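## Task

Move the black-handled espresso tamper onto the top surface of the wooden shelf beside arm1, the grey steel power module onto the top of the wrapped box stack beside arm2, and the wooden pillar block onto the top of the work bench beside arm3. Each must keep its present upright orientation, with its entire base supported by that top. All other objects must finish resting directly on the top of whatever furniture they sit on now. Any object left unheld on a lower board, beneath a top, means failure. Placements that stay put only because a robot holds them do not count. At the end, open the grippers and move the arms away.

## Robot and tools

ROBOTS. Three identical i2rt Big YAM arms, named arm1, arm2 and arm3. Each has six revolute joints, a two-finger gripper and a wrist camera. With joints 1 and 6 at zero and the hand level and pointing ahead, the wrist camera sits above the hand looking toward the fingertips. Reach is roughly 1.0 m from the joint1 axis. Two fixed room cameras, room_a and room_b, watch the scene. The arms act independently; one stalling does not pause the others. Occasionally a loose object may get a short external shove.

FRAME. One shared scene frame, origin on the floor, +z up. The hand point is the midpoint between the fingertips (URDF link pinch); its z axis runs along the fingers and the fingers close along its y axis. No call takes Cartesian targets; everything is commanded in joint space.

execute_actions. Argument actions: a list holding zero or one action. An action is an object keyed by robot name (arm1, arm2, arm3); each present robot gets a joints object mapping joint names to absolute targets (not offsets). Names and ranges: joint1_rad -2.879 to 2.879 (base yaw, positive is counter-clockwise seen from above, 0 points where the foot faces); joint2_rad 0 to 3.141 (shoulder, 0 is upper arm pointing back roughly level, increasing lifts it up then forward); joint3_rad 0 to 3.019 (elbow, 0 is folded, increasing opens); joint4_rad -1.692 to 1.57 (hand pitch, positive tilts fingers up); joint5_rad -1.57 to 1.57 (hand sideways swing, positive to the arm's right); joint6_rad -2.094 to 2.094 (hand roll, positive clockwise seen from behind); gripper_m 0 to 0.093 metres of fingertip separation. Angles in radians. Done tolerances: ±0.045, 0.14, 0.09, 0.055, 0.03, 0.035 rad and ±0.003 m. Every robot and joint you include starts moving at once and they may finish at different moments; joints run at different speeds, so the hand can sweep wide between postures. Omitted joints or robots may keep chasing an earlier target. Optional cameras: list of camera names, or all; omitted/null gives all, [] gives none. Any unknown key, camera name or out-of-range number rejects the whole call with no motion. An empty actions list just reports state and images. Example: {"arm1": {"joints": {"gripper_m": 0.05}}, "arm2": {"joints": {"joint1_rad": 0.3}}}.

wait: seconds, 0 to 10; commands nothing new and returns the same output as an empty action.

zoom_image: camera (one of the five) and region [x0, y0, x1, y1] in pixels of that camera's most recent full image, top-left origin, at most 504 by 504.

read_manual: optional section, only "licences"; returns licence texts, no motion.

finished_scene: scene, the number of the scene being closed. Irreversible; the result says whether the goal was met and gives the next task. Call it only after objects are released, stable, and arms are clear.

RESULTS. Each result gives per-robot state: joint_positions, joint torques (drive output in arm-joint order, with per-unit offset, scale and noise, nonzero even in free air, so treat loosely), joint_status and on_its_own, plus images in the order named by the pictures line. joint_status per commanded joint: reached, off_target (stopped short and may still be pushing), contact_stop or time_out (target dropped, holds where it stopped, though a time_out joint may keep a target within 0.375, 0.375, 0.113, 0.225, 0.075, 0.3 rad of its position for joints 1 to 6 and keep pushing), not_followed (a self/inter-arm collision check refused the arm's joint targets, usually with a cause line; gripper targets still run, and the refused targets may be retried on later actions until valid ones are sent). on_its_own lists what the call did not command; held at shows the target a joint holds, not its position. To relieve a pushing joint, command its reported position. A loaded joint that holds gradually sags. Tiny target changes may not move a joint. Later calls in a reply are skipped after a call reports a stop.

HAZARDS. The arms do not halt on contact and can press hard. Never squeeze two robots together: a hard press between arms fails everything, and a hard collision may too. The collision check can react late and ignores fingers, gripper housings and wrist cameras. No state line reports arm-arm contact. Sustained pushing or holding heats motors: a MOTOR HOT warning appears at 85 °C, and at 100 °C the arm and gripper go limp and drop (OVER-TEMPERATURE FAULT; affected keys show limit_stop_at_motor_heat, resend the targets afterwards). Avoid drops, slips, slams and strong shoves. Knocking anything off the work area or onto the floor fails the task. Grip force is roughly 50 to 62 N per pad, lower on some grippers.

Each tool is called after "Emit:" as a command line: name --argument value for each argument, lists and objects as JSON in quotes; but a table of rows of numbers goes row by row, as --pt "numbers of a row", without its own name.

## Session

Emit:
execute_actions --actions '[]'

Scene clock: 0.00 s.
Joint torques (N m, as the arm reports them, + toward a larger angle): no reading
arm1.joint_positions: joint1_rad=-0.110 joint2_rad=+0.623 joint3_rad=+1.717 joint4_rad=-1.306 joint5_rad=+0.247 joint6_rad=-0.181 gripper_m=+0.095
arm1.joint_status: not commanded
arm1.hand: x=+1.2956 y=-0.4288 z=+1.6210 quat_wxyz=(-0.608, +0.370, -0.684, -0.164) (m; scene frame)
arm2.joint_positions: joint1_rad=-0.807 joint2_rad=+0.582 joint3_rad=+1.476 joint4_rad=-1.511 joint5_rad=+0.267 joint6_rad=+0.096 gripper_m=+0.094
arm2.joint_status: not commanded
arm2.hand: x=-1.1172 y=+0.8825 z=+1.4125 quat_wxyz=(+0.055, -0.883, +0.018, +0.466) (m; scene frame)
arm3.joint_positions: joint1_rad=-0.866 joint2_rad=+0.307 joint3_rad=+1.445 joint4_rad=-1.397 joint5_rad=-0.187 joint6_rad=-0.253 gripper_m=+0.094
arm3.joint_status: not commanded
arm3.hand: x=-0.2301 y=-0.2427 z=+1.5094 quat_wxyz=(-0.526, +0.534, -0.584, -0.310) (m; scene frame)
pictures: arm1_cam_wrist, arm2_cam_wrist, arm3_cam_wrist, room_a, room_b
Images, in order (width x height): arm1_cam_wrist 504x504, arm2_cam_wrist 504x504, arm3_cam_wrist 504x504, room_a 504x504, room_b 504x504.

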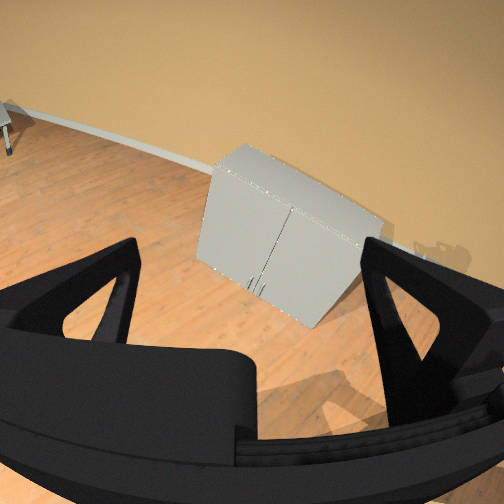

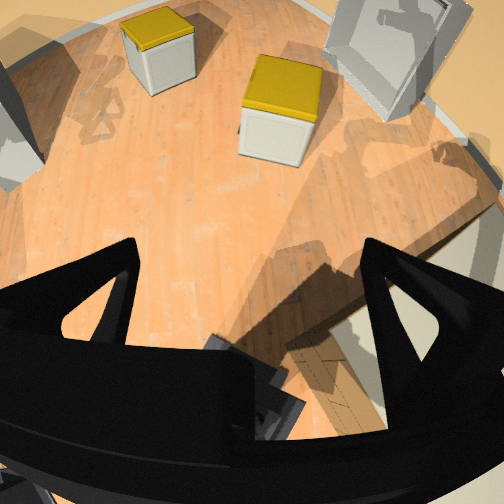

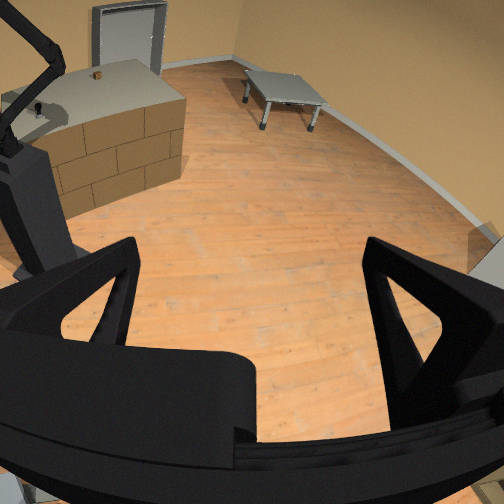

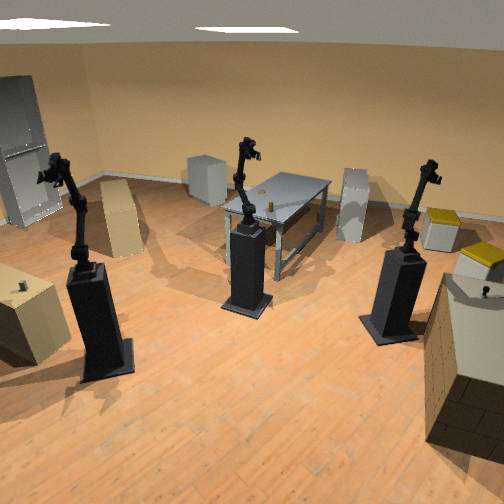

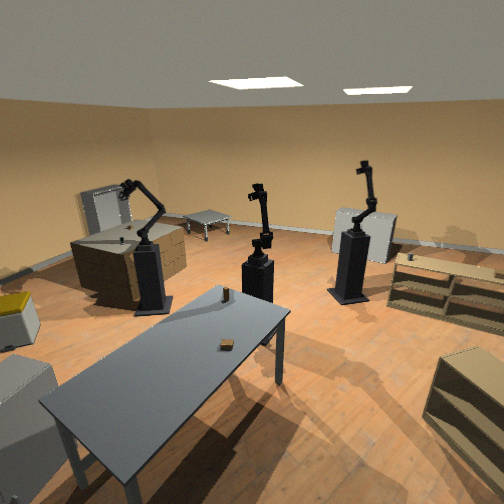

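Emit:
zoom_image --camera "room_b" --region '[60, 190, 300, 370]'

Emit:
zoom_image --camera "room_a" --region '[0, 240, 120, 340]'

Emit:
zoom_image --camera "arm3_cam_wrist" --region '[0, 50, 150, 150]'

Region (60, 190, 300, 370) of room_b's 504x504 image, scaled by 2.100, with more detail than that image has; it fills the top 378 rows of this view, and the rest is white.

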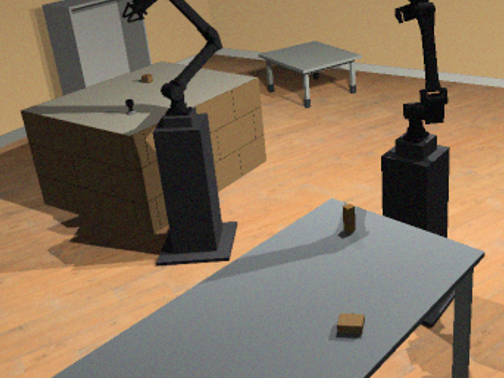

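Region (0, 240, 120, 340) of room_a's 504x504 image, scaled by 4.200, with more detail than that image has.

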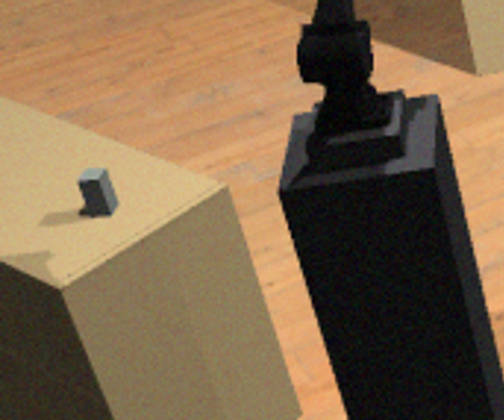

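Region (0, 50, 150, 150) of arm3_cam_wrist's 504x504 image, scaled by 3.360, with more detail than that image has.

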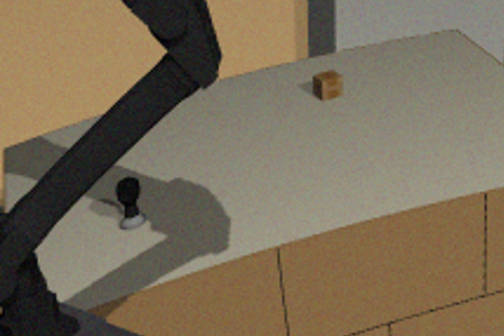

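Emit:
execute_actions --actions '[{"arm1":{"joints":{"joint1_rad":-0.9,"joint2_rad":1.0,"joint3_rad":1.2,"joint4_rad":-1.4,"joint5_rad":0,"joint6_rad":0}},"arm2":{"joints":{"joint1_rad":-1.8,"joint2_rad":1.0,"joint3_rad":1.2,"joint4_rad":-1.4,"joint5_rad":0,"joint6_rad":0}}}]'

Scene clock: 28.70 s.
Joint torques (N m, as the arm reports them, + toward a larger angle): arm1=[-1.25 -4.75  9.75  1.23 -0.09  0.16] | arm2=[ 0.59 -6.1  10.37  1.55  0.07 -0.05] | arm3=[-0.05  8.57  6.14  1.71 -0.2   0.05]
arm1.joint_positions: joint1_rad=-0.899 joint2_rad=+0.996 joint3_rad=+1.191 joint4_rad=-1.395 joint5_rad=+0.001 joint6_rad=-0.007 gripper_m=+0.095
arm1.joint_status: all done
arm1.hand: x=+1.4996 y=-0.4730 z=+1.2550 quat_wxyz=(-0.181, +0.112, -0.977, -0.018) (m; scene frame)
arm2.joint_positions: joint1_rad=-1.791 joint2_rad=+1.007 joint3_rad=+1.170 joint4_rad=-1.408 joint5_rad=+0.000 joint6_rad=+0.013 gripper_m=+0.094
arm2.joint_status: all done
arm2.hand: x=-1.1666 y=+1.1097 z=+1.1751 quat_wxyz=(+0.064, -0.908, +0.387, +0.150) (m; scene frame)
arm3.joint_positions: joint1_rad=-0.866 joint2_rad=+0.307 joint3_rad=+1.445 joint4_rad=-1.397 joint5_rad=-0.187 joint6_rad=-0.253 gripper_m=+0.094
arm3.joint_status: not commanded
arm3.hand: x=-0.2301 y=-0.2427 z=+1.5094 quat_wxyz=(-0.526, +0.534, -0.584, -0.310) (m; scene frame)
pictures: arm1_cam_wrist, arm2_cam_wrist, arm3_cam_wrist, room_a, room_b
Images, in order (width x height): arm1_cam_wrist 504x504, arm2_cam_wrist 504x504, arm3_cam_wrist 504x504, room_a 504x504, room_b 504x504.

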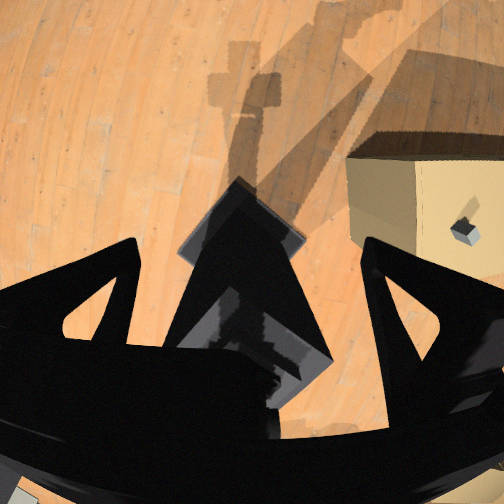

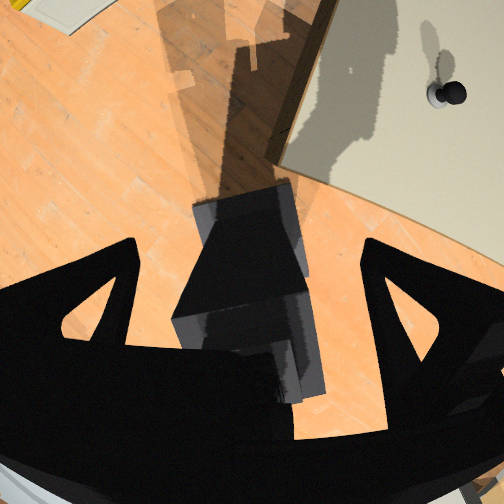

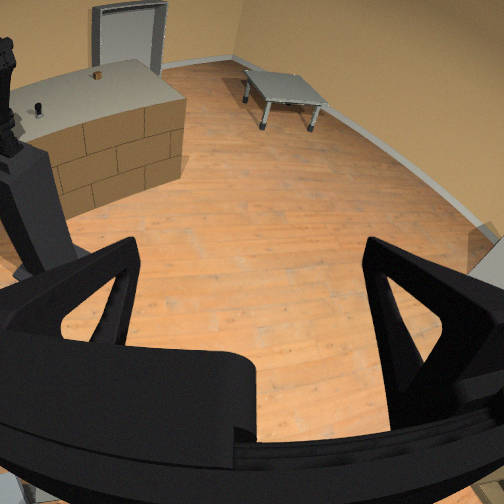

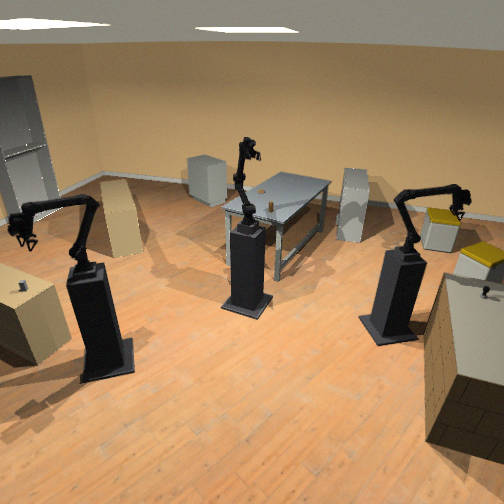

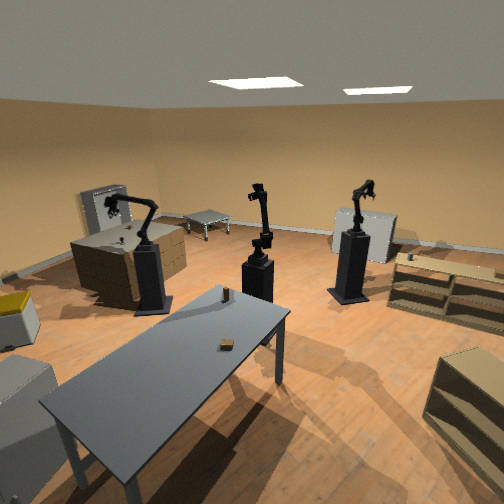

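Emit:
execute_actions --actions '[{"arm1":{"joints":{"joint1_rad":-1.9,"joint2_rad":1.4,"joint3_rad":1.3,"joint4_rad":-1.2}},"arm2":{"joints":{"joint1_rad":-2.4,"joint2_rad":1.4,"joint3_rad":1.3,"joint4_rad":-1.2}}}]' --cameras '["arm1_cam_wrist","arm2_cam_wrist","room_b"]'

Scene clock: 33.10 s.
Joint torques (N m, as the arm reports them, + toward a larger angle): arm1=[ -1.19 -12.06  11.14   1.25  -0.06   0.14] | arm2=[  1.57 -12.24   9.3    1.42   0.08   0.01] | arm3=[-0.02  8.49  6.15  1.74 -0.2   0.05]
arm1.joint_positions: joint1_rad=-1.904 joint2_rad=+1.418 joint3_rad=+1.267 joint4_rad=-1.203 joint5_rad=+0.000 joint6_rad=-0.005 gripper_m=+0.095
arm1.joint_status: all done
arm1.hand: x=+1.4978 y=-0.8726 z=+1.1436 quat_wxyz=(-0.099, -0.377, -0.920, +0.043) (m; scene frame)
arm2.joint_positions: joint1_rad=-2.405 joint2_rad=+1.419 joint3_rad=+1.283 joint4_rad=-1.210 joint5_rad=+0.000 joint6_rad=+0.011 gripper_m=+0.094
arm2.joint_status: all done
arm2.hand: x=-1.0086 y=+1.3317 z=+1.0845 quat_wxyz=(+0.075, -0.754, +0.647, +0.087) (m; scene frame)
arm3.joint_positions: joint1_rad=-0.866 joint2_rad=+0.307 joint3_rad=+1.445 joint4_rad=-1.397 joint5_rad=-0.187 joint6_rad=-0.253 gripper_m=+0.094
arm3.joint_status: not commanded
arm3.hand: x=-0.2301 y=-0.2427 z=+1.5094 quat_wxyz=(-0.526, +0.534, -0.584, -0.310) (m; scene frame)
pictures: arm1_cam_wrist, arm2_cam_wrist, room_b
Images, in order (width x height): arm1_cam_wrist 504x504, arm2_cam_wrist 504x504, room_b 504x504.

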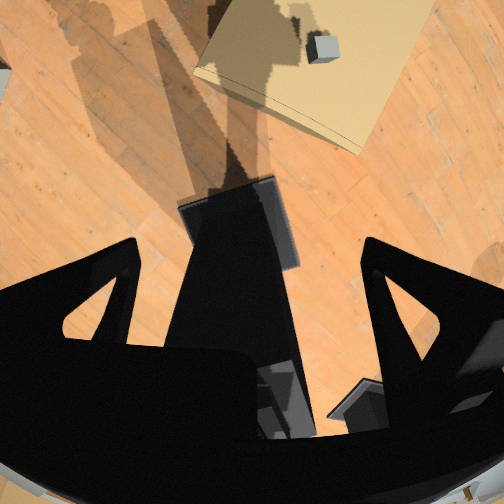

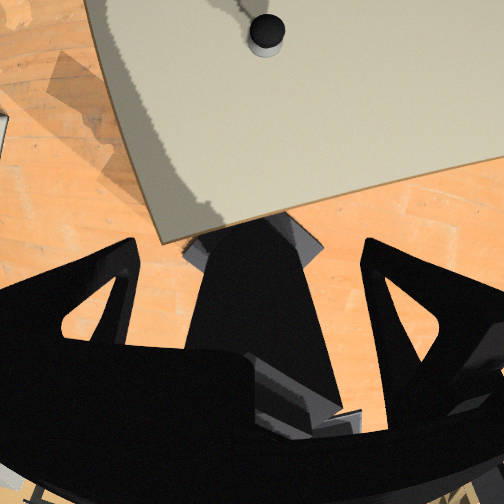

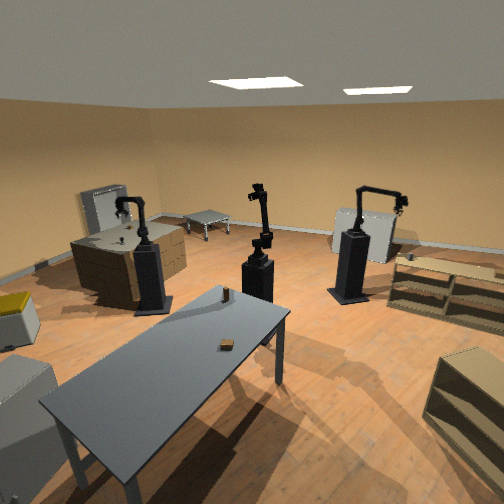

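Emit:
execute_actions --actions '[{"arm1":{"joints":{"joint1_rad":-2.1,"joint2_rad":2.02,"joint3_rad":1.74,"joint4_rad":-1.02}},"arm2":{"joints":{"joint1_rad":-2.44,"joint2_rad":1.9,"joint3_rad":1.74,"joint4_rad":-1.14}}}]' --cameras '["arm1_cam_wrist","arm2_cam_wrist","room_b","room_a"]'

Scene clock: 47.37 s.
Joint torques (N m, as the arm reports them, + toward a larger angle): arm1=[ -1.26 -18.93  12.     1.05  -0.06   0.14] | arm2=[ -0.13 -18.63  11.17   1.14   0.08  -0.01] | arm3=[-0.02  8.52  6.14  1.71 -0.2   0.06]
arm1.joint_positions: joint1_rad=-2.103 joint2_rad=+2.030 joint3_rad=+1.688 joint4_rad=-1.020 joint5_rad=+0.000 joint6_rad=-0.005 gripper_m=+0.095
arm1.joint_status: all done
arm1.hand: x=+1.5372 y=-1.0970 z=+0.9975 quat_wxyz=(-0.091, -0.466, -0.878, +0.051) (m; scene frame)
arm2.joint_positions: joint1_rad=-2.429 joint2_rad=+1.913 joint3_rad=+1.695 joint4_rad=-1.147 joint5_rad=+0.000 joint6_rad=+0.011 gripper_m=+0.094
arm2.joint_status: all done
arm2.hand: x=-1.0215 y=+1.5032 z=+1.0028 quat_wxyz=(+0.070, -0.747, +0.656, +0.079) (m; scene frame)
arm3.joint_positions: joint1_rad=-0.866 joint2_rad=+0.307 joint3_rad=+1.445 joint4_rad=-1.397 joint5_rad=-0.187 joint6_rad=-0.253 gripper_m=+0.094
arm3.joint_status: not commanded
arm3.hand: x=-0.2301 y=-0.2427 z=+1.5094 quat_wxyz=(-0.526, +0.534, -0.584, -0.310) (m; scene frame)
pictures: arm1_cam_wrist, arm2_cam_wrist, room_a, room_b
Images, in order (width x height): arm1_cam_wrist 504x504, arm2_cam_wrist 504x504, room_a 504x504, room_b 504x504.

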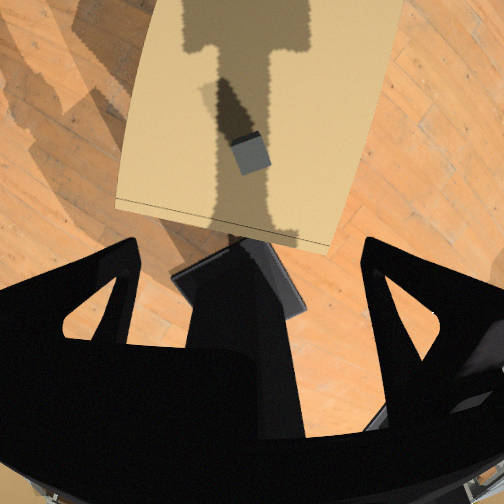

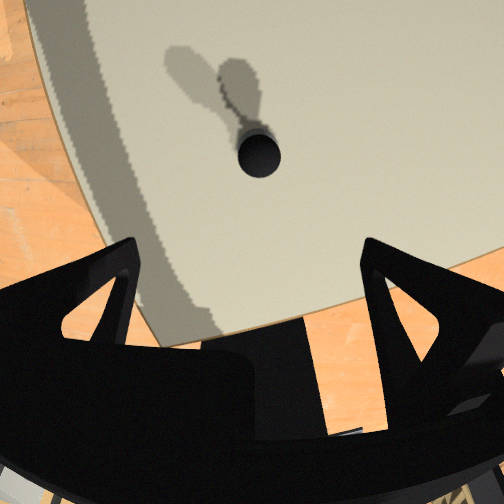

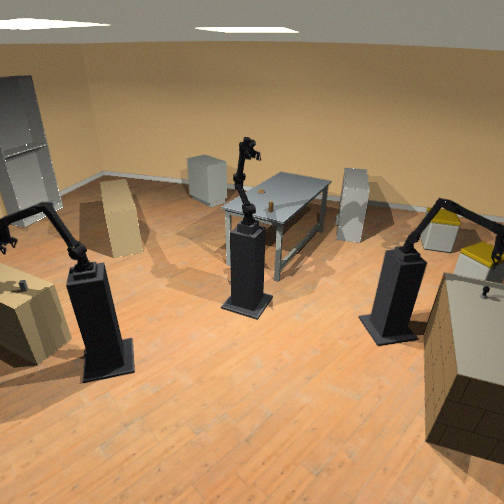

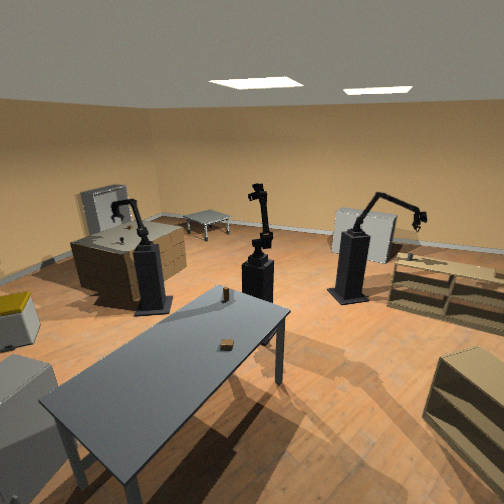

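Emit:
execute_actions --actions '[{"arm2":{"joints":{"joint1_rad":-2.46,"joint2_rad":2.125,"joint3_rad":1.745,"joint4_rad":-0.92}},"arm3":{"joints":{"joint1_rad":0.151,"joint5_rad":0,"joint6_rad":0}}}]' --cameras '["arm2_cam_wrist","room_a"]'

Emit:
zoom_image --camera "room_a" --region '[404, 220, 504, 320]'

Scene clock: 69.67 s.
Joint torques (N m, as the arm reports them, + toward a larger angle): arm1=[ -1.09 -19.22  11.99   1.1   -0.05   0.15] | arm2=[  0.06 -21.71   8.94   1.62   0.09  -0.03] | arm3=[ 0.15  8.44  6.19  1.72 -0.03  0.11]
arm1.joint_positions: joint1_rad=-2.103 joint2_rad=+2.030 joint3_rad=+1.688 joint4_rad=-1.020 joint5_rad=+0.000 joint6_rad=-0.005 gripper_m=+0.095
arm1.joint_status: not commanded
arm1.hand: x=+1.5372 y=-1.0970 z=+0.9975 quat_wxyz=(-0.091, -0.466, -0.878, +0.051) (m; scene frame)
arm2.joint_positions: joint1_rad=-2.449 joint2_rad=+2.147 joint3_rad=+1.724 joint4_rad=-0.933 joint5_rad=+0.000 joint6_rad=+0.011 gripper_m=+0.094
arm2.joint_status: all done
arm2.hand: x=-1.0141 y=+1.5548 z=+0.8760 quat_wxyz=(+0.073, -0.740, +0.664, +0.082) (m; scene frame)
arm3.joint_positions: joint1_rad=+0.149 joint2_rad=+0.307 joint3_rad=+1.445 joint4_rad=-1.397 joint5_rad=-0.004 joint6_rad=-0.007 gripper_m=+0.094
arm3.joint_status: all done
arm3.hand: x=-0.2779 y=-0.2564 z=+1.5085 quat_wxyz=(-0.305, +0.690, -0.393, -0.526) (m; scene frame)
pictures: arm2_cam_wrist, room_a
Images, in order (width x height): arm2_cam_wrist 504x504, room_a 504x504.

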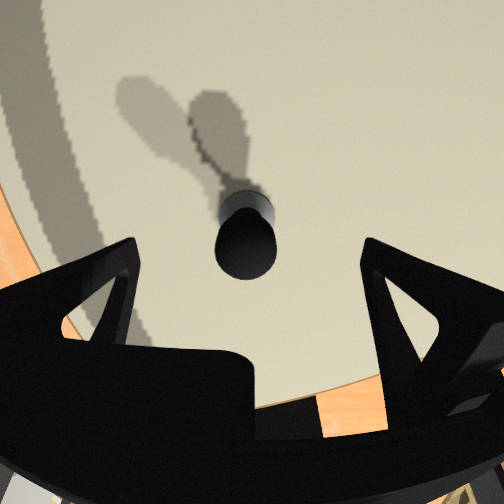

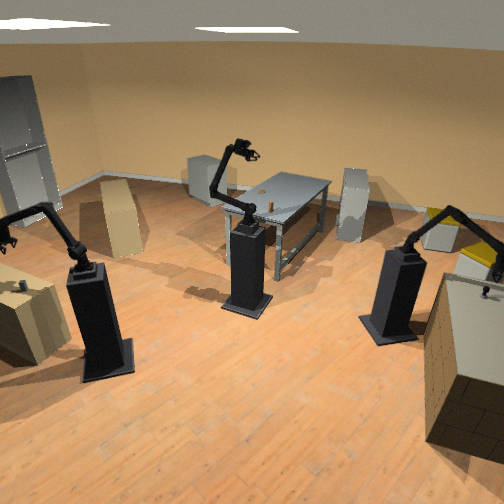

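Region (404, 220, 504, 320) of room_a's 504x504 image, scaled by 5.040, with more detail than that image has.

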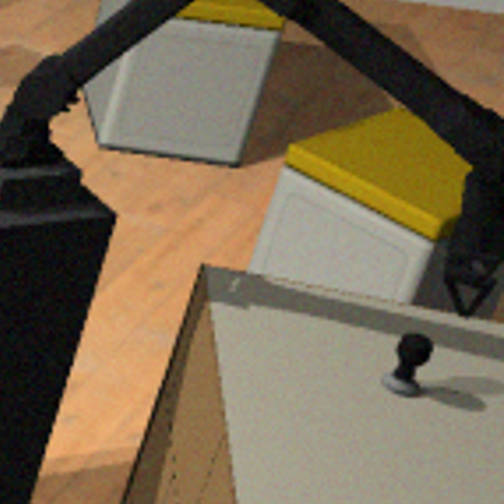

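Emit:
execute_actions --actions '[{"arm2":{"joints":{"joint1_rad":-2.445,"joint2_rad":2.06,"joint3_rad":1.33,"joint4_rad":-0.58}},"arm1":{"joints":{"joint2_rad":2.06,"joint3_rad":1.36,"joint4_rad":-0.62,"joint6_rad":-0.3}}}]' --cameras '["arm1_cam_wrist","arm2_cam_wrist","room_a"]'

Emit:
zoom_image --camera "room_a" --region '[404, 220, 504, 320]'

Scene clock: 85.00 s.
Joint torques (N m, as the arm reports them, + toward a larger angle): arm1=[ -1.07 -16.14   6.83   1.65  -0.09   0.07] | arm2=[  1.2  -16.74   7.05   1.62   0.08   0.  ] | arm3=[ 0.12  8.46  6.18  1.73 -0.03  0.11]
arm1.joint_positions: joint1_rad=-2.103 joint2_rad=+2.043 joint3_rad=+1.363 joint4_rad=-0.630 joint5_rad=+0.000 joint6_rad=-0.292 gripper_m=+0.095
arm1.joint_status: all done
arm1.hand: x=+1.5110 y=-1.0584 z=+0.8851 quat_wxyz=(-0.103, -0.335, -0.933, +0.079) (m; scene frame)
arm2.joint_positions: joint1_rad=-2.449 joint2_rad=+2.056 joint3_rad=+1.317 joint4_rad=-0.594 joint5_rad=+0.000 joint6_rad=+0.011 gripper_m=+0.094
arm2.joint_status: all done
arm2.hand: x=-1.0037 y=+1.4689 z=+0.7987 quat_wxyz=(+0.081, -0.739, +0.663, +0.090) (m; scene frame)
arm3.joint_positions: joint1_rad=+0.149 joint2_rad=+0.307 joint3_rad=+1.445 joint4_rad=-1.397 joint5_rad=-0.004 joint6_rad=-0.007 gripper_m=+0.094
arm3.joint_status: not commanded
arm3.hand: x=-0.2779 y=-0.2564 z=+1.5085 quat_wxyz=(-0.305, +0.690, -0.393, -0.526) (m; scene frame)
pictures: arm1_cam_wrist, arm2_cam_wrist, room_a
Images, in order (width x height): arm1_cam_wrist 504x504, arm2_cam_wrist 504x504, room_a 504x504.

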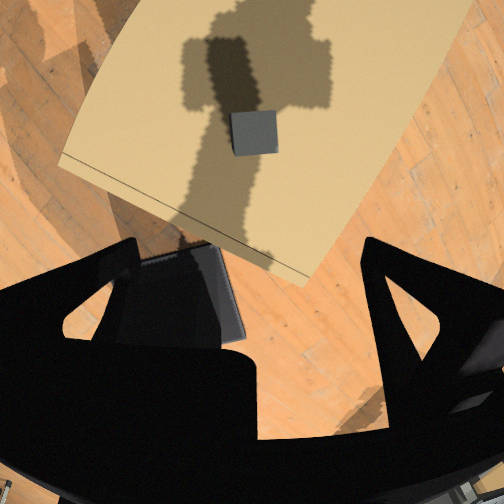

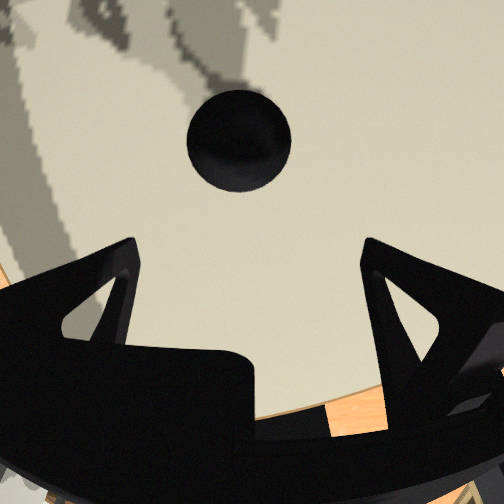

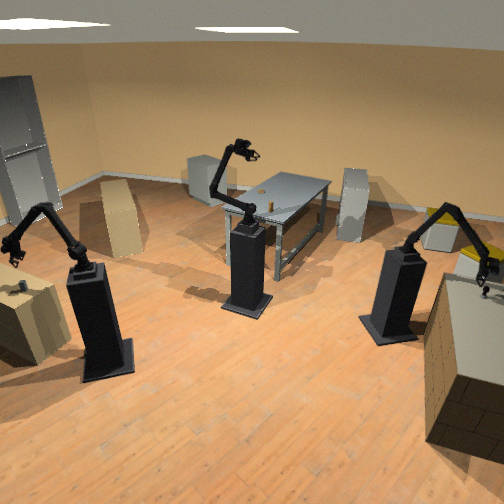

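Region (404, 220, 504, 320) of room_a's 504x504 image, scaled by 5.040, with more detail than that image has.

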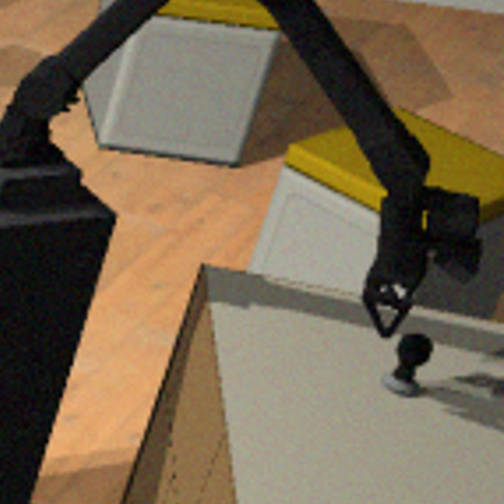

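Emit:
execute_actions --actions '[{"arm2":{"joints":{"joint1_rad":-2.425,"joint2_rad":2.23,"joint3_rad":1.53,"joint4_rad":-0.62}},"arm1":{"joints":{"joint2_rad":1.2,"joint1_rad":1.87,"joint6_rad":0}}}]' --cameras '["arm2_cam_wrist","room_a"]'

Emit:
zoom_image --camera "room_a" --region '[404, 220, 504, 320]'

Scene clock: 94.73 s.
Joint torques (N m, as the arm reports them, + toward a larger angle): arm1=[-1.29 -8.2   9.99  2.28 -0.02  0.15] | arm2=[  2.01 -18.29   8.93   0.52   0.07   0.  ] | arm3=[ 0.11  8.5   6.18  1.72 -0.03  0.11]
arm1.joint_positions: joint1_rad=+1.874 joint2_rad=+1.193 joint3_rad=+1.358 joint4_rad=-0.616 joint5_rad=-0.001 joint6_rad=-0.006 gripper_m=+0.095
arm1.joint_status: all done
arm1.hand: x=+0.6339 y=-0.4669 z=+1.3911 quat_wxyz=(-0.039, +0.844, -0.059, -0.531) (m; scene frame)
arm2.joint_positions: joint1_rad=-2.438 joint2_rad=+2.224 joint3_rad=+1.493 joint4_rad=-0.612 joint5_rad=+0.000 joint6_rad=+0.011 gripper_m=+0.094
arm2.joint_status: all done
arm2.hand: x=-1.0163 y=+1.5148 z=+0.7567 quat_wxyz=(+0.077, -0.743, +0.659, +0.087) (m; scene frame)
arm3.joint_positions: joint1_rad=+0.149 joint2_rad=+0.307 joint3_rad=+1.445 joint4_rad=-1.397 joint5_rad=-0.004 joint6_rad=-0.007 gripper_m=+0.094
arm3.joint_status: not commanded
arm3.hand: x=-0.2779 y=-0.2564 z=+1.5085 quat_wxyz=(-0.305, +0.690, -0.393, -0.526) (m; scene frame)
pictures: arm2_cam_wrist, room_a
Images, in order (width x height): arm2_cam_wrist 504x504, room_a 504x504.

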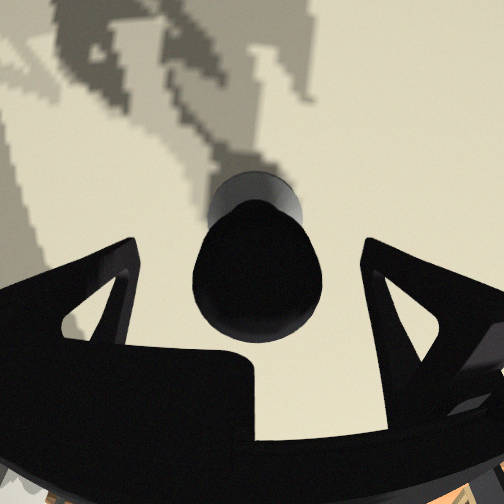

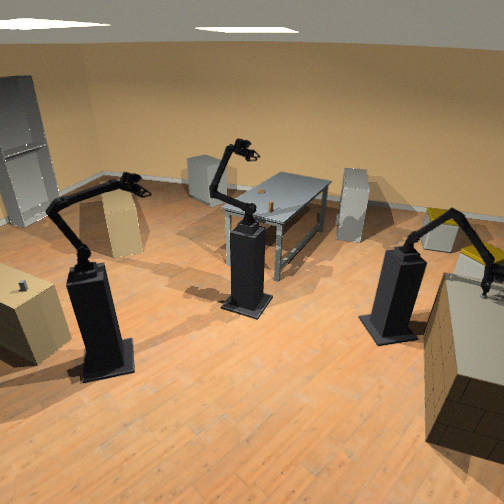

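Region (404, 220, 504, 320) of room_a's 504x504 image, scaled by 5.040, with more detail than that image has.

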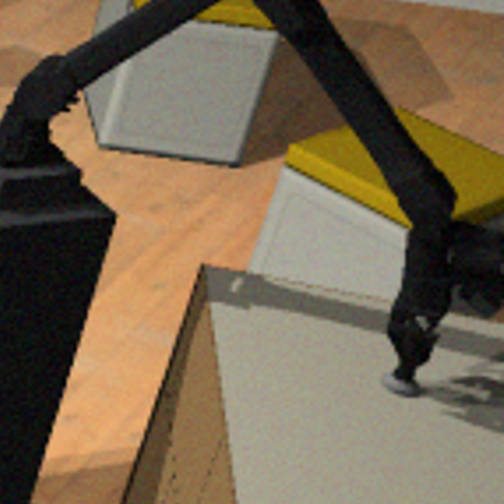

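Emit:
execute_actions --actions '[{"arm2":{"joints":{"joint3_rad":1.47}}}]' --cameras '["arm2_cam_wrist"]'

Scene clock: 99.03 s.
Joint torques (N m, as the arm reports them, + toward a larger angle): arm1=[-1.49 -8.18  9.99  2.29 -0.01  0.16] | arm2=[  1.77 -18.3    6.28   0.5    0.05   0.  ] | arm3=[ 0.09  8.45  6.18  1.72 -0.03  0.12]
arm1.joint_positions: joint1_rad=+1.874 joint2_rad=+1.193 joint3_rad=+1.358 joint4_rad=-0.616 joint5_rad=-0.001 joint6_rad=-0.006 gripper_m=+0.095
arm1.joint_status: not commanded
arm1.hand: x=+0.6339 y=-0.4669 z=+1.3911 quat_wxyz=(-0.039, +0.844, -0.059, -0.531) (m; scene frame)
arm2.joint_positions: joint1_rad=-2.438 joint2_rad=+2.224 joint3_rad=+1.465 joint4_rad=-0.612 joint5_rad=+0.000 joint6_rad=+0.011 gripper_m=+0.094
arm2.joint_status: all done
arm2.hand: x=-1.0144 y=+1.5010 z=+0.7474 quat_wxyz=(+0.068, -0.744, +0.660, +0.076) (m; scene frame)
arm3.joint_positions: joint1_rad=+0.149 joint2_rad=+0.307 joint3_rad=+1.445 joint4_rad=-1.397 joint5_rad=-0.004 joint6_rad=-0.007 gripper_m=+0.094
arm3.joint_status: not commanded
arm3.hand: x=-0.2779 y=-0.2564 z=+1.5085 quat_wxyz=(-0.305, +0.690, -0.393, -0.526) (m; scene frame)
pictures: arm2_cam_wrist
Images, in order (width x height): arm2_cam_wrist 504x504.

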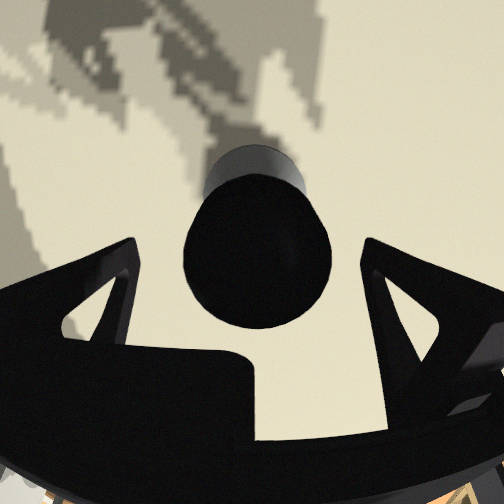

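Emit:
execute_actions --actions '[{"arm2":{"joints":{"gripper_m":0.03}},"arm3":{"joints":{"joint2_rad":2.15,"joint3_rad":0.83,"joint4_rad":1.35}}}]' --cameras '["arm2_cam_wrist"]'

Emit:
execute_actions --actions '[{"arm2":{"joints":{"joint2_rad":1.9,"joint3_rad":1.72,"joint4_rad":-1.15}}}]' --cameras '[]'

Emit:
execute_actions --actions '[{"arm2":{"joints":{"joint1_rad":1.104}}}]' --cameras '["arm3_cam_wrist","room_a"]'

Emit:
zoom_image --camera "room_a" --region '[260, 150, 400, 270]'

Scene clock: 113.77 s.
Joint torques (N m, as the arm reports them, + toward a larger angle): arm1=[-1.5  -8.25  9.99  2.26 -0.02  0.15] | arm2=[  1.68 -18.45   6.27   0.39   0.04   0.  ] | arm3=[  0.07 -13.88   4.17   2.19  -0.03   0.12]
arm1.joint_positions: joint1_rad=+1.874 joint2_rad=+1.193 joint3_rad=+1.358 joint4_rad=-0.616 joint5_rad=-0.001 joint6_rad=-0.006 gripper_m=+0.095
arm1.joint_status: not commanded
arm1.hand: x=+0.6339 y=-0.4669 z=+1.3911 quat_wxyz=(-0.039, +0.844, -0.059, -0.531) (m; scene frame)
arm2.joint_positions: joint1_rad=-2.438 joint2_rad=+2.224 joint3_rad=+1.465 joint4_rad=-0.612 joint5_rad=+0.001 joint6_rad=+0.011 gripper_m=+0.044
arm2.joint_status: gripper_m off_target (ended at +0.044, target +0.030)
arm2.hand: x=-1.0144 y=+1.5010 z=+0.7474 quat_wxyz=(+0.068, -0.744, +0.660, +0.076) (m; scene frame)
arm3.joint_positions: joint1_rad=+0.149 joint2_rad=+2.153 joint3_rad=+0.822 joint4_rad=+1.331 joint5_rad=-0.004 joint6_rad=-0.007 gripper_m=+0.094
arm3.joint_status: all done
arm3.hand: x=-0.5487 y=+0.2128 z=+0.9506 quat_wxyz=(-0.354, +0.616, -0.350, -0.610) (m; scene frame)
pictures: arm2_cam_wrist
Images, in order (width x height): arm2_cam_wrist 504x504.

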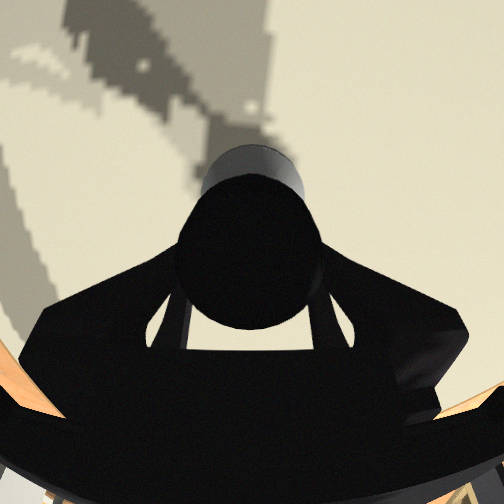

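Scene clock: 115.50 s.
Joint torques (N m, as the arm reports them, + toward a larger angle): arm1=[-1.57 -8.32 10.01  2.27 -0.01  0.15] | arm2=[  1.85 -18.6    9.62   0.72   0.04   0.02] | arm3=[  0.04 -13.86   4.18   2.19  -0.03   0.11]
arm1.joint_positions: joint1_rad=+1.874 joint2_rad=+1.193 joint3_rad=+1.358 joint4_rad=-0.616 joint5_rad=-0.001 joint6_rad=-0.006 gripper_m=+0.095
arm1.joint_status: not commanded
arm1.hand: x=+0.6339 y=-0.4669 z=+1.3911 quat_wxyz=(-0.039, +0.844, -0.059, -0.531) (m; scene frame)
arm2.joint_positions: joint1_rad=-2.438 joint2_rad=+1.916 joint3_rad=+1.696 joint4_rad=-1.146 joint5_rad=+0.001 joint6_rad=+0.011 gripper_m=+0.044
arm2.joint_status: all done
arm2.hand: x=-1.0154 y=+1.5045 z=+1.0009 quat_wxyz=(+0.069, -0.744, +0.660, +0.078) (m; scene frame)
arm3.joint_positions: joint1_rad=+0.149 joint2_rad=+2.153 joint3_rad=+0.822 joint4_rad=+1.331 joint5_rad=-0.004 joint6_rad=-0.007 gripper_m=+0.094
arm3.joint_status: not commanded
arm3.hand: x=-0.5487 y=+0.2128 z=+0.9506 quat_wxyz=(-0.354, +0.616, -0.350, -0.610) (m; scene frame)
pictures: none
No camera images: the call's "cameras" was empty. Leave "cameras" out to get every camera's image.

Scene clock: 118.40 s.
Joint torques (N m, as the arm reports them, + toward a larger angle): arm1=[-1.49 -8.2   9.99  2.29 -0.01  0.15] | arm2=[  0.44 -18.97   9.65   0.68   0.14   0.  ] | arm3=[  0.14 -13.94   4.16   2.19  -0.03   0.11]
arm1.joint_positions: joint1_rad=+1.874 joint2_rad=+1.193 joint3_rad=+1.358 joint4_rad=-0.616 joint5_rad=-0.001 joint6_rad=-0.006 gripper_m=+0.095
arm1.joint_status: not commanded
arm1.hand: x=+0.6339 y=-0.4669 z=+1.3911 quat_wxyz=(-0.039, +0.844, -0.059, -0.531) (m; scene frame)
arm2.joint_positions: joint1_rad=+1.117 joint2_rad=+1.916 joint3_rad=+1.696 joint4_rad=-1.146 joint5_rad=-0.002 joint6_rad=+0.010 gripper_m=+0.044
arm2.joint_status: all done
arm2.hand: x=-0.6039 y=+0.3285 z=+0.9955 quat_wxyz=(-0.089, -0.493, -0.864, +0.046) (m; scene frame)
arm3.joint_positions: joint1_rad=+0.149 joint2_rad=+2.153 joint3_rad=+0.822 joint4_rad=+1.331 joint5_rad=-0.004 joint6_rad=-0.007 gripper_m=+0.094
arm3.joint_status: not commanded
arm3.hand: x=-0.5487 y=+0.2128 z=+0.9506 quat_wxyz=(-0.354, +0.616, -0.350, -0.610) (m; scene frame)
pictures: arm3_cam_wrist, room_a
Images, in order (width x height): arm3_cam_wrist 504x504, room_a 504x504.

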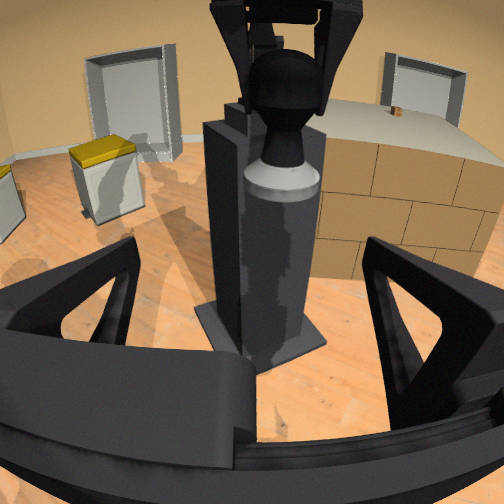

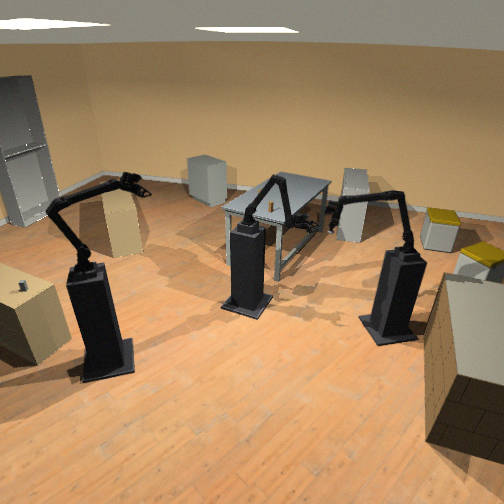

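Region (260, 150, 400, 270) of room_a's 504x504 image, scaled by 3.600, with more detail than that image has; it fills the top 432 rows of this view, and the rest is white.

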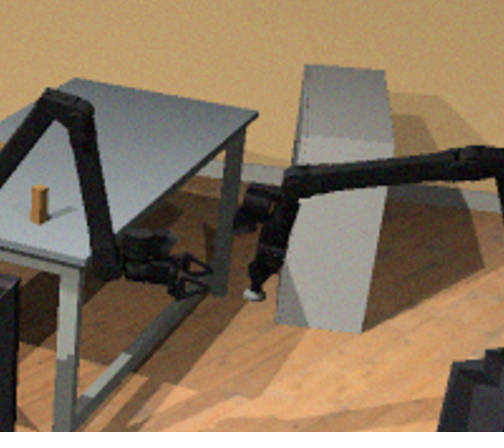

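Emit:
execute_actions --actions '[{"arm3":{"joints":{"joint1_rad":0.12,"joint2_rad":2.285,"joint3_rad":1.235,"joint4_rad":1.075}}}]' --cameras '["arm3_cam_wrist","room_a"]'

Emit:
zoom_image --camera "room_a" --region '[280, 180, 370, 250]'

Scene clock: 126.77 s.
Joint torques (N m, as the arm reports them, + toward a larger angle): arm1=[-1.48 -8.28  9.99  2.27 -0.01  0.15] | arm2=[ -0.16 -18.87   9.57   0.7    0.15   0.01] | arm3=[ -0.11 -17.74   6.98   1.24  -0.03   0.11]
arm1.joint_positions: joint1_rad=+1.874 joint2_rad=+1.193 joint3_rad=+1.358 joint4_rad=-0.616 joint5_rad=-0.001 joint6_rad=-0.006 gripper_m=+0.095
arm1.joint_status: not commanded
arm1.hand: x=+0.6339 y=-0.4669 z=+1.3911 quat_wxyz=(-0.039, +0.844, -0.059, -0.531) (m; scene frame)
arm2.joint_positions: joint1_rad=+1.117 joint2_rad=+1.916 joint3_rad=+1.696 joint4_rad=-1.146 joint5_rad=-0.002 joint6_rad=+0.010 gripper_m=+0.044
arm2.joint_status: not commanded
arm2.hand: x=-0.6039 y=+0.3285 z=+0.9955 quat_wxyz=(-0.089, -0.493, -0.864, +0.046) (m; scene frame)
arm3.joint_positions: joint1_rad=+0.121 joint2_rad=+2.287 joint3_rad=+1.215 joint4_rad=+1.084 joint5_rad=-0.004 joint6_rad=-0.007 gripper_m=+0.094
arm3.joint_status: all done
arm3.hand: x=-0.5940 y=+0.3328 z=+0.9507 quat_wxyz=(-0.364, +0.608, -0.357, -0.609) (m; scene frame)
pictures: arm3_cam_wrist, room_a
Images, in order (width x height): arm3_cam_wrist 504x504, room_a 504x504.

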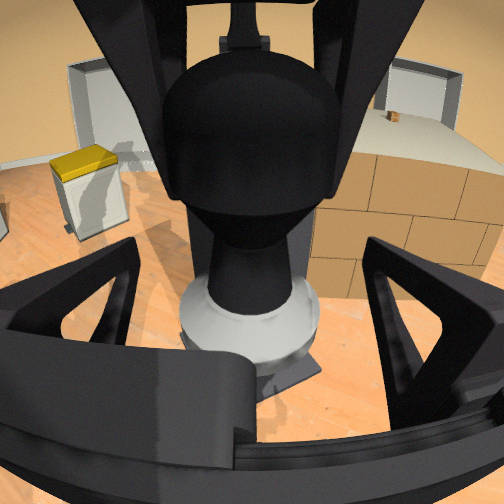

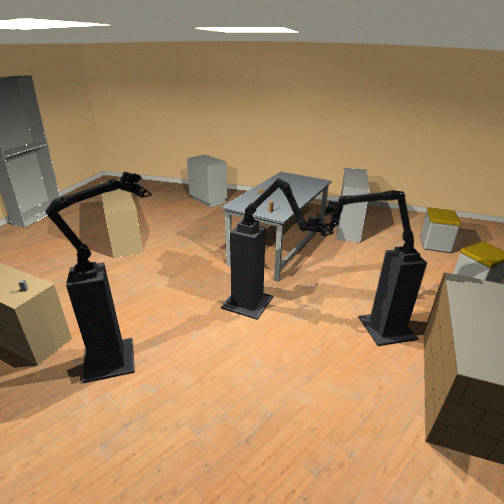

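Region (280, 180, 370, 250) of room_a's 504x504 image, scaled by 5.600, with more detail than that image has.

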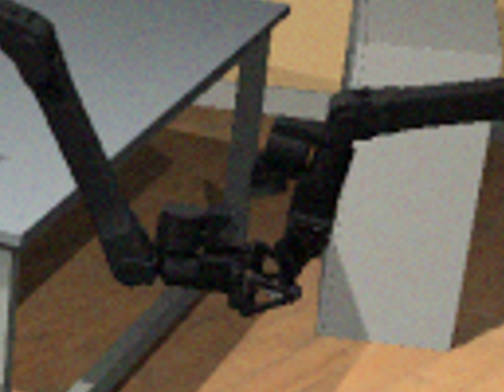

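Emit:
execute_actions --actions '[{"arm3":{"joints":{"joint2_rad":2.305,"joint3_rad":1.205,"joint4_rad":1.1}}}]' --cameras '["arm3_cam_wrist","arm2_cam_wrist"]'

Emit:
execute_actions --actions '[{"arm3":{"joints":{"gripper_m":0.035}}}]' --cameras '["arm3_cam_wrist","arm2_cam_wrist"]'

Scene clock: 135.13 s.
Joint torques (N m, as the arm reports them, + toward a larger angle): arm1=[-1.54 -8.23  9.98  2.26 -0.01  0.14] | arm2=[  0.19 -19.16   9.59   0.65   0.15  -0.01] | arm3=[ -0.11 -16.5    5.47   2.1   -0.02   0.11]
arm1.joint_positions: joint1_rad=+1.874 joint2_rad=+1.193 joint3_rad=+1.358 joint4_rad=-0.616 joint5_rad=-0.001 joint6_rad=-0.006 gripper_m=+0.095
arm1.joint_status: not commanded
arm1.hand: x=+0.6339 y=-0.4669 z=+1.3911 quat_wxyz=(-0.039, +0.844, -0.059, -0.531) (m; scene frame)
arm2.joint_positions: joint1_rad=+1.117 joint2_rad=+1.916 joint3_rad=+1.696 joint4_rad=-1.146 joint5_rad=-0.002 joint6_rad=+0.010 gripper_m=+0.044
arm2.joint_status: not commanded
arm2.hand: x=-0.6039 y=+0.3285 z=+0.9955 quat_wxyz=(-0.089, -0.493, -0.864, +0.046) (m; scene frame)
arm3.joint_positions: joint1_rad=+0.121 joint2_rad=+2.287 joint3_rad=+1.205 joint4_rad=+1.084 joint5_rad=-0.004 joint6_rad=-0.007 gripper_m=+0.094
arm3.joint_status: all done
arm3.hand: x=-0.5924 y=+0.3299 z=+0.9460 quat_wxyz=(-0.362, +0.611, -0.359, -0.606) (m; scene frame)
pictures: arm2_cam_wrist, arm3_cam_wrist
Images, in order (width x height): arm2_cam_wrist 504x504, arm3_cam_wrist 504x504.

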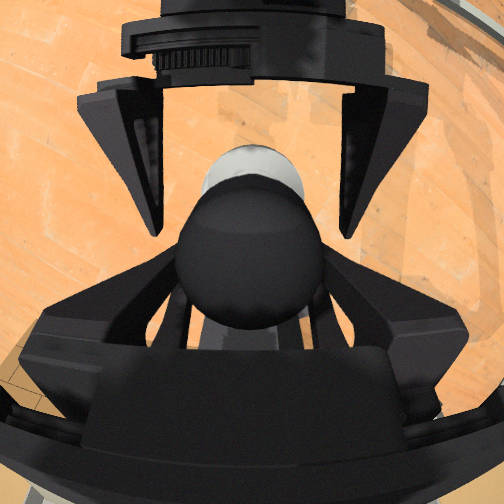

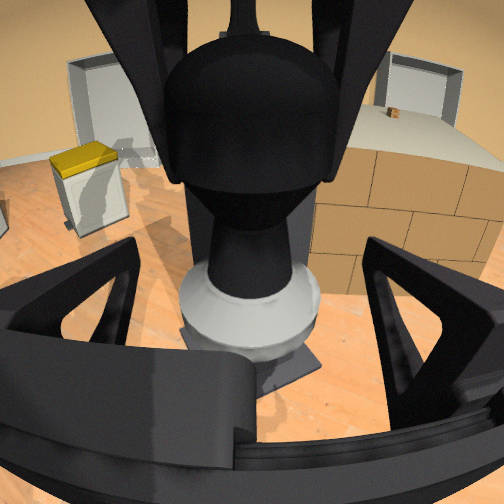

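Scene clock: 135.77 s.
Joint torques (N m, as the arm reports them, + toward a larger angle): arm1=[-1.44 -8.25 10.01  2.25 -0.02  0.15] | arm2=[ -0.13 -19.     9.61   0.77   0.17   0.02] | arm3=[ -0.08 -16.19   5.46   2.1    0.     0.1 ]
arm1.joint_positions: joint1_rad=+1.874 joint2_rad=+1.193 joint3_rad=+1.358 joint4_rad=-0.616 joint5_rad=-0.001 joint6_rad=-0.006 gripper_m=+0.095
arm1.joint_status: not commanded
arm1.hand: x=+0.6339 y=-0.4669 z=+1.3911 quat_wxyz=(-0.039, +0.844, -0.059, -0.531) (m; scene frame)
arm2.joint_positions: joint1_rad=+1.117 joint2_rad=+1.916 joint3_rad=+1.696 joint4_rad=-1.146 joint5_rad=-0.003 joint6_rad=+0.010 gripper_m=+0.044
arm2.joint_status: not commanded
arm2.hand: x=-0.6039 y=+0.3285 z=+0.9955 quat_wxyz=(-0.089, -0.493, -0.864, +0.046) (m; scene frame)
arm3.joint_positions: joint1_rad=+0.121 joint2_rad=+2.287 joint3_rad=+1.205 joint4_rad=+1.084 joint5_rad=-0.004 joint6_rad=-0.007 gripper_m=+0.051
arm3.joint_status: gripper_m off_target (ended at +0.051, target +0.035)
arm3.hand: x=-0.5924 y=+0.3298 z=+0.9460 quat_wxyz=(-0.362, +0.611, -0.359, -0.606) (m; scene frame)
pictures: arm2_cam_wrist, arm3_cam_wrist
Images, in order (width x height): arm2_cam_wrist 504x504, arm3_cam_wrist 504x504.

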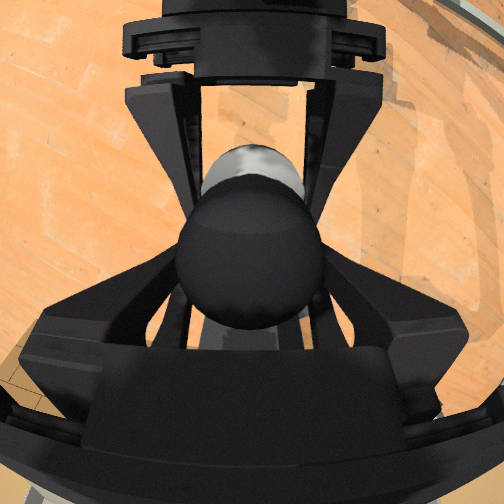

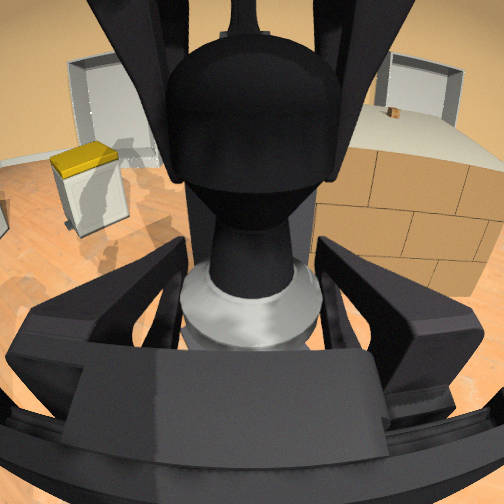

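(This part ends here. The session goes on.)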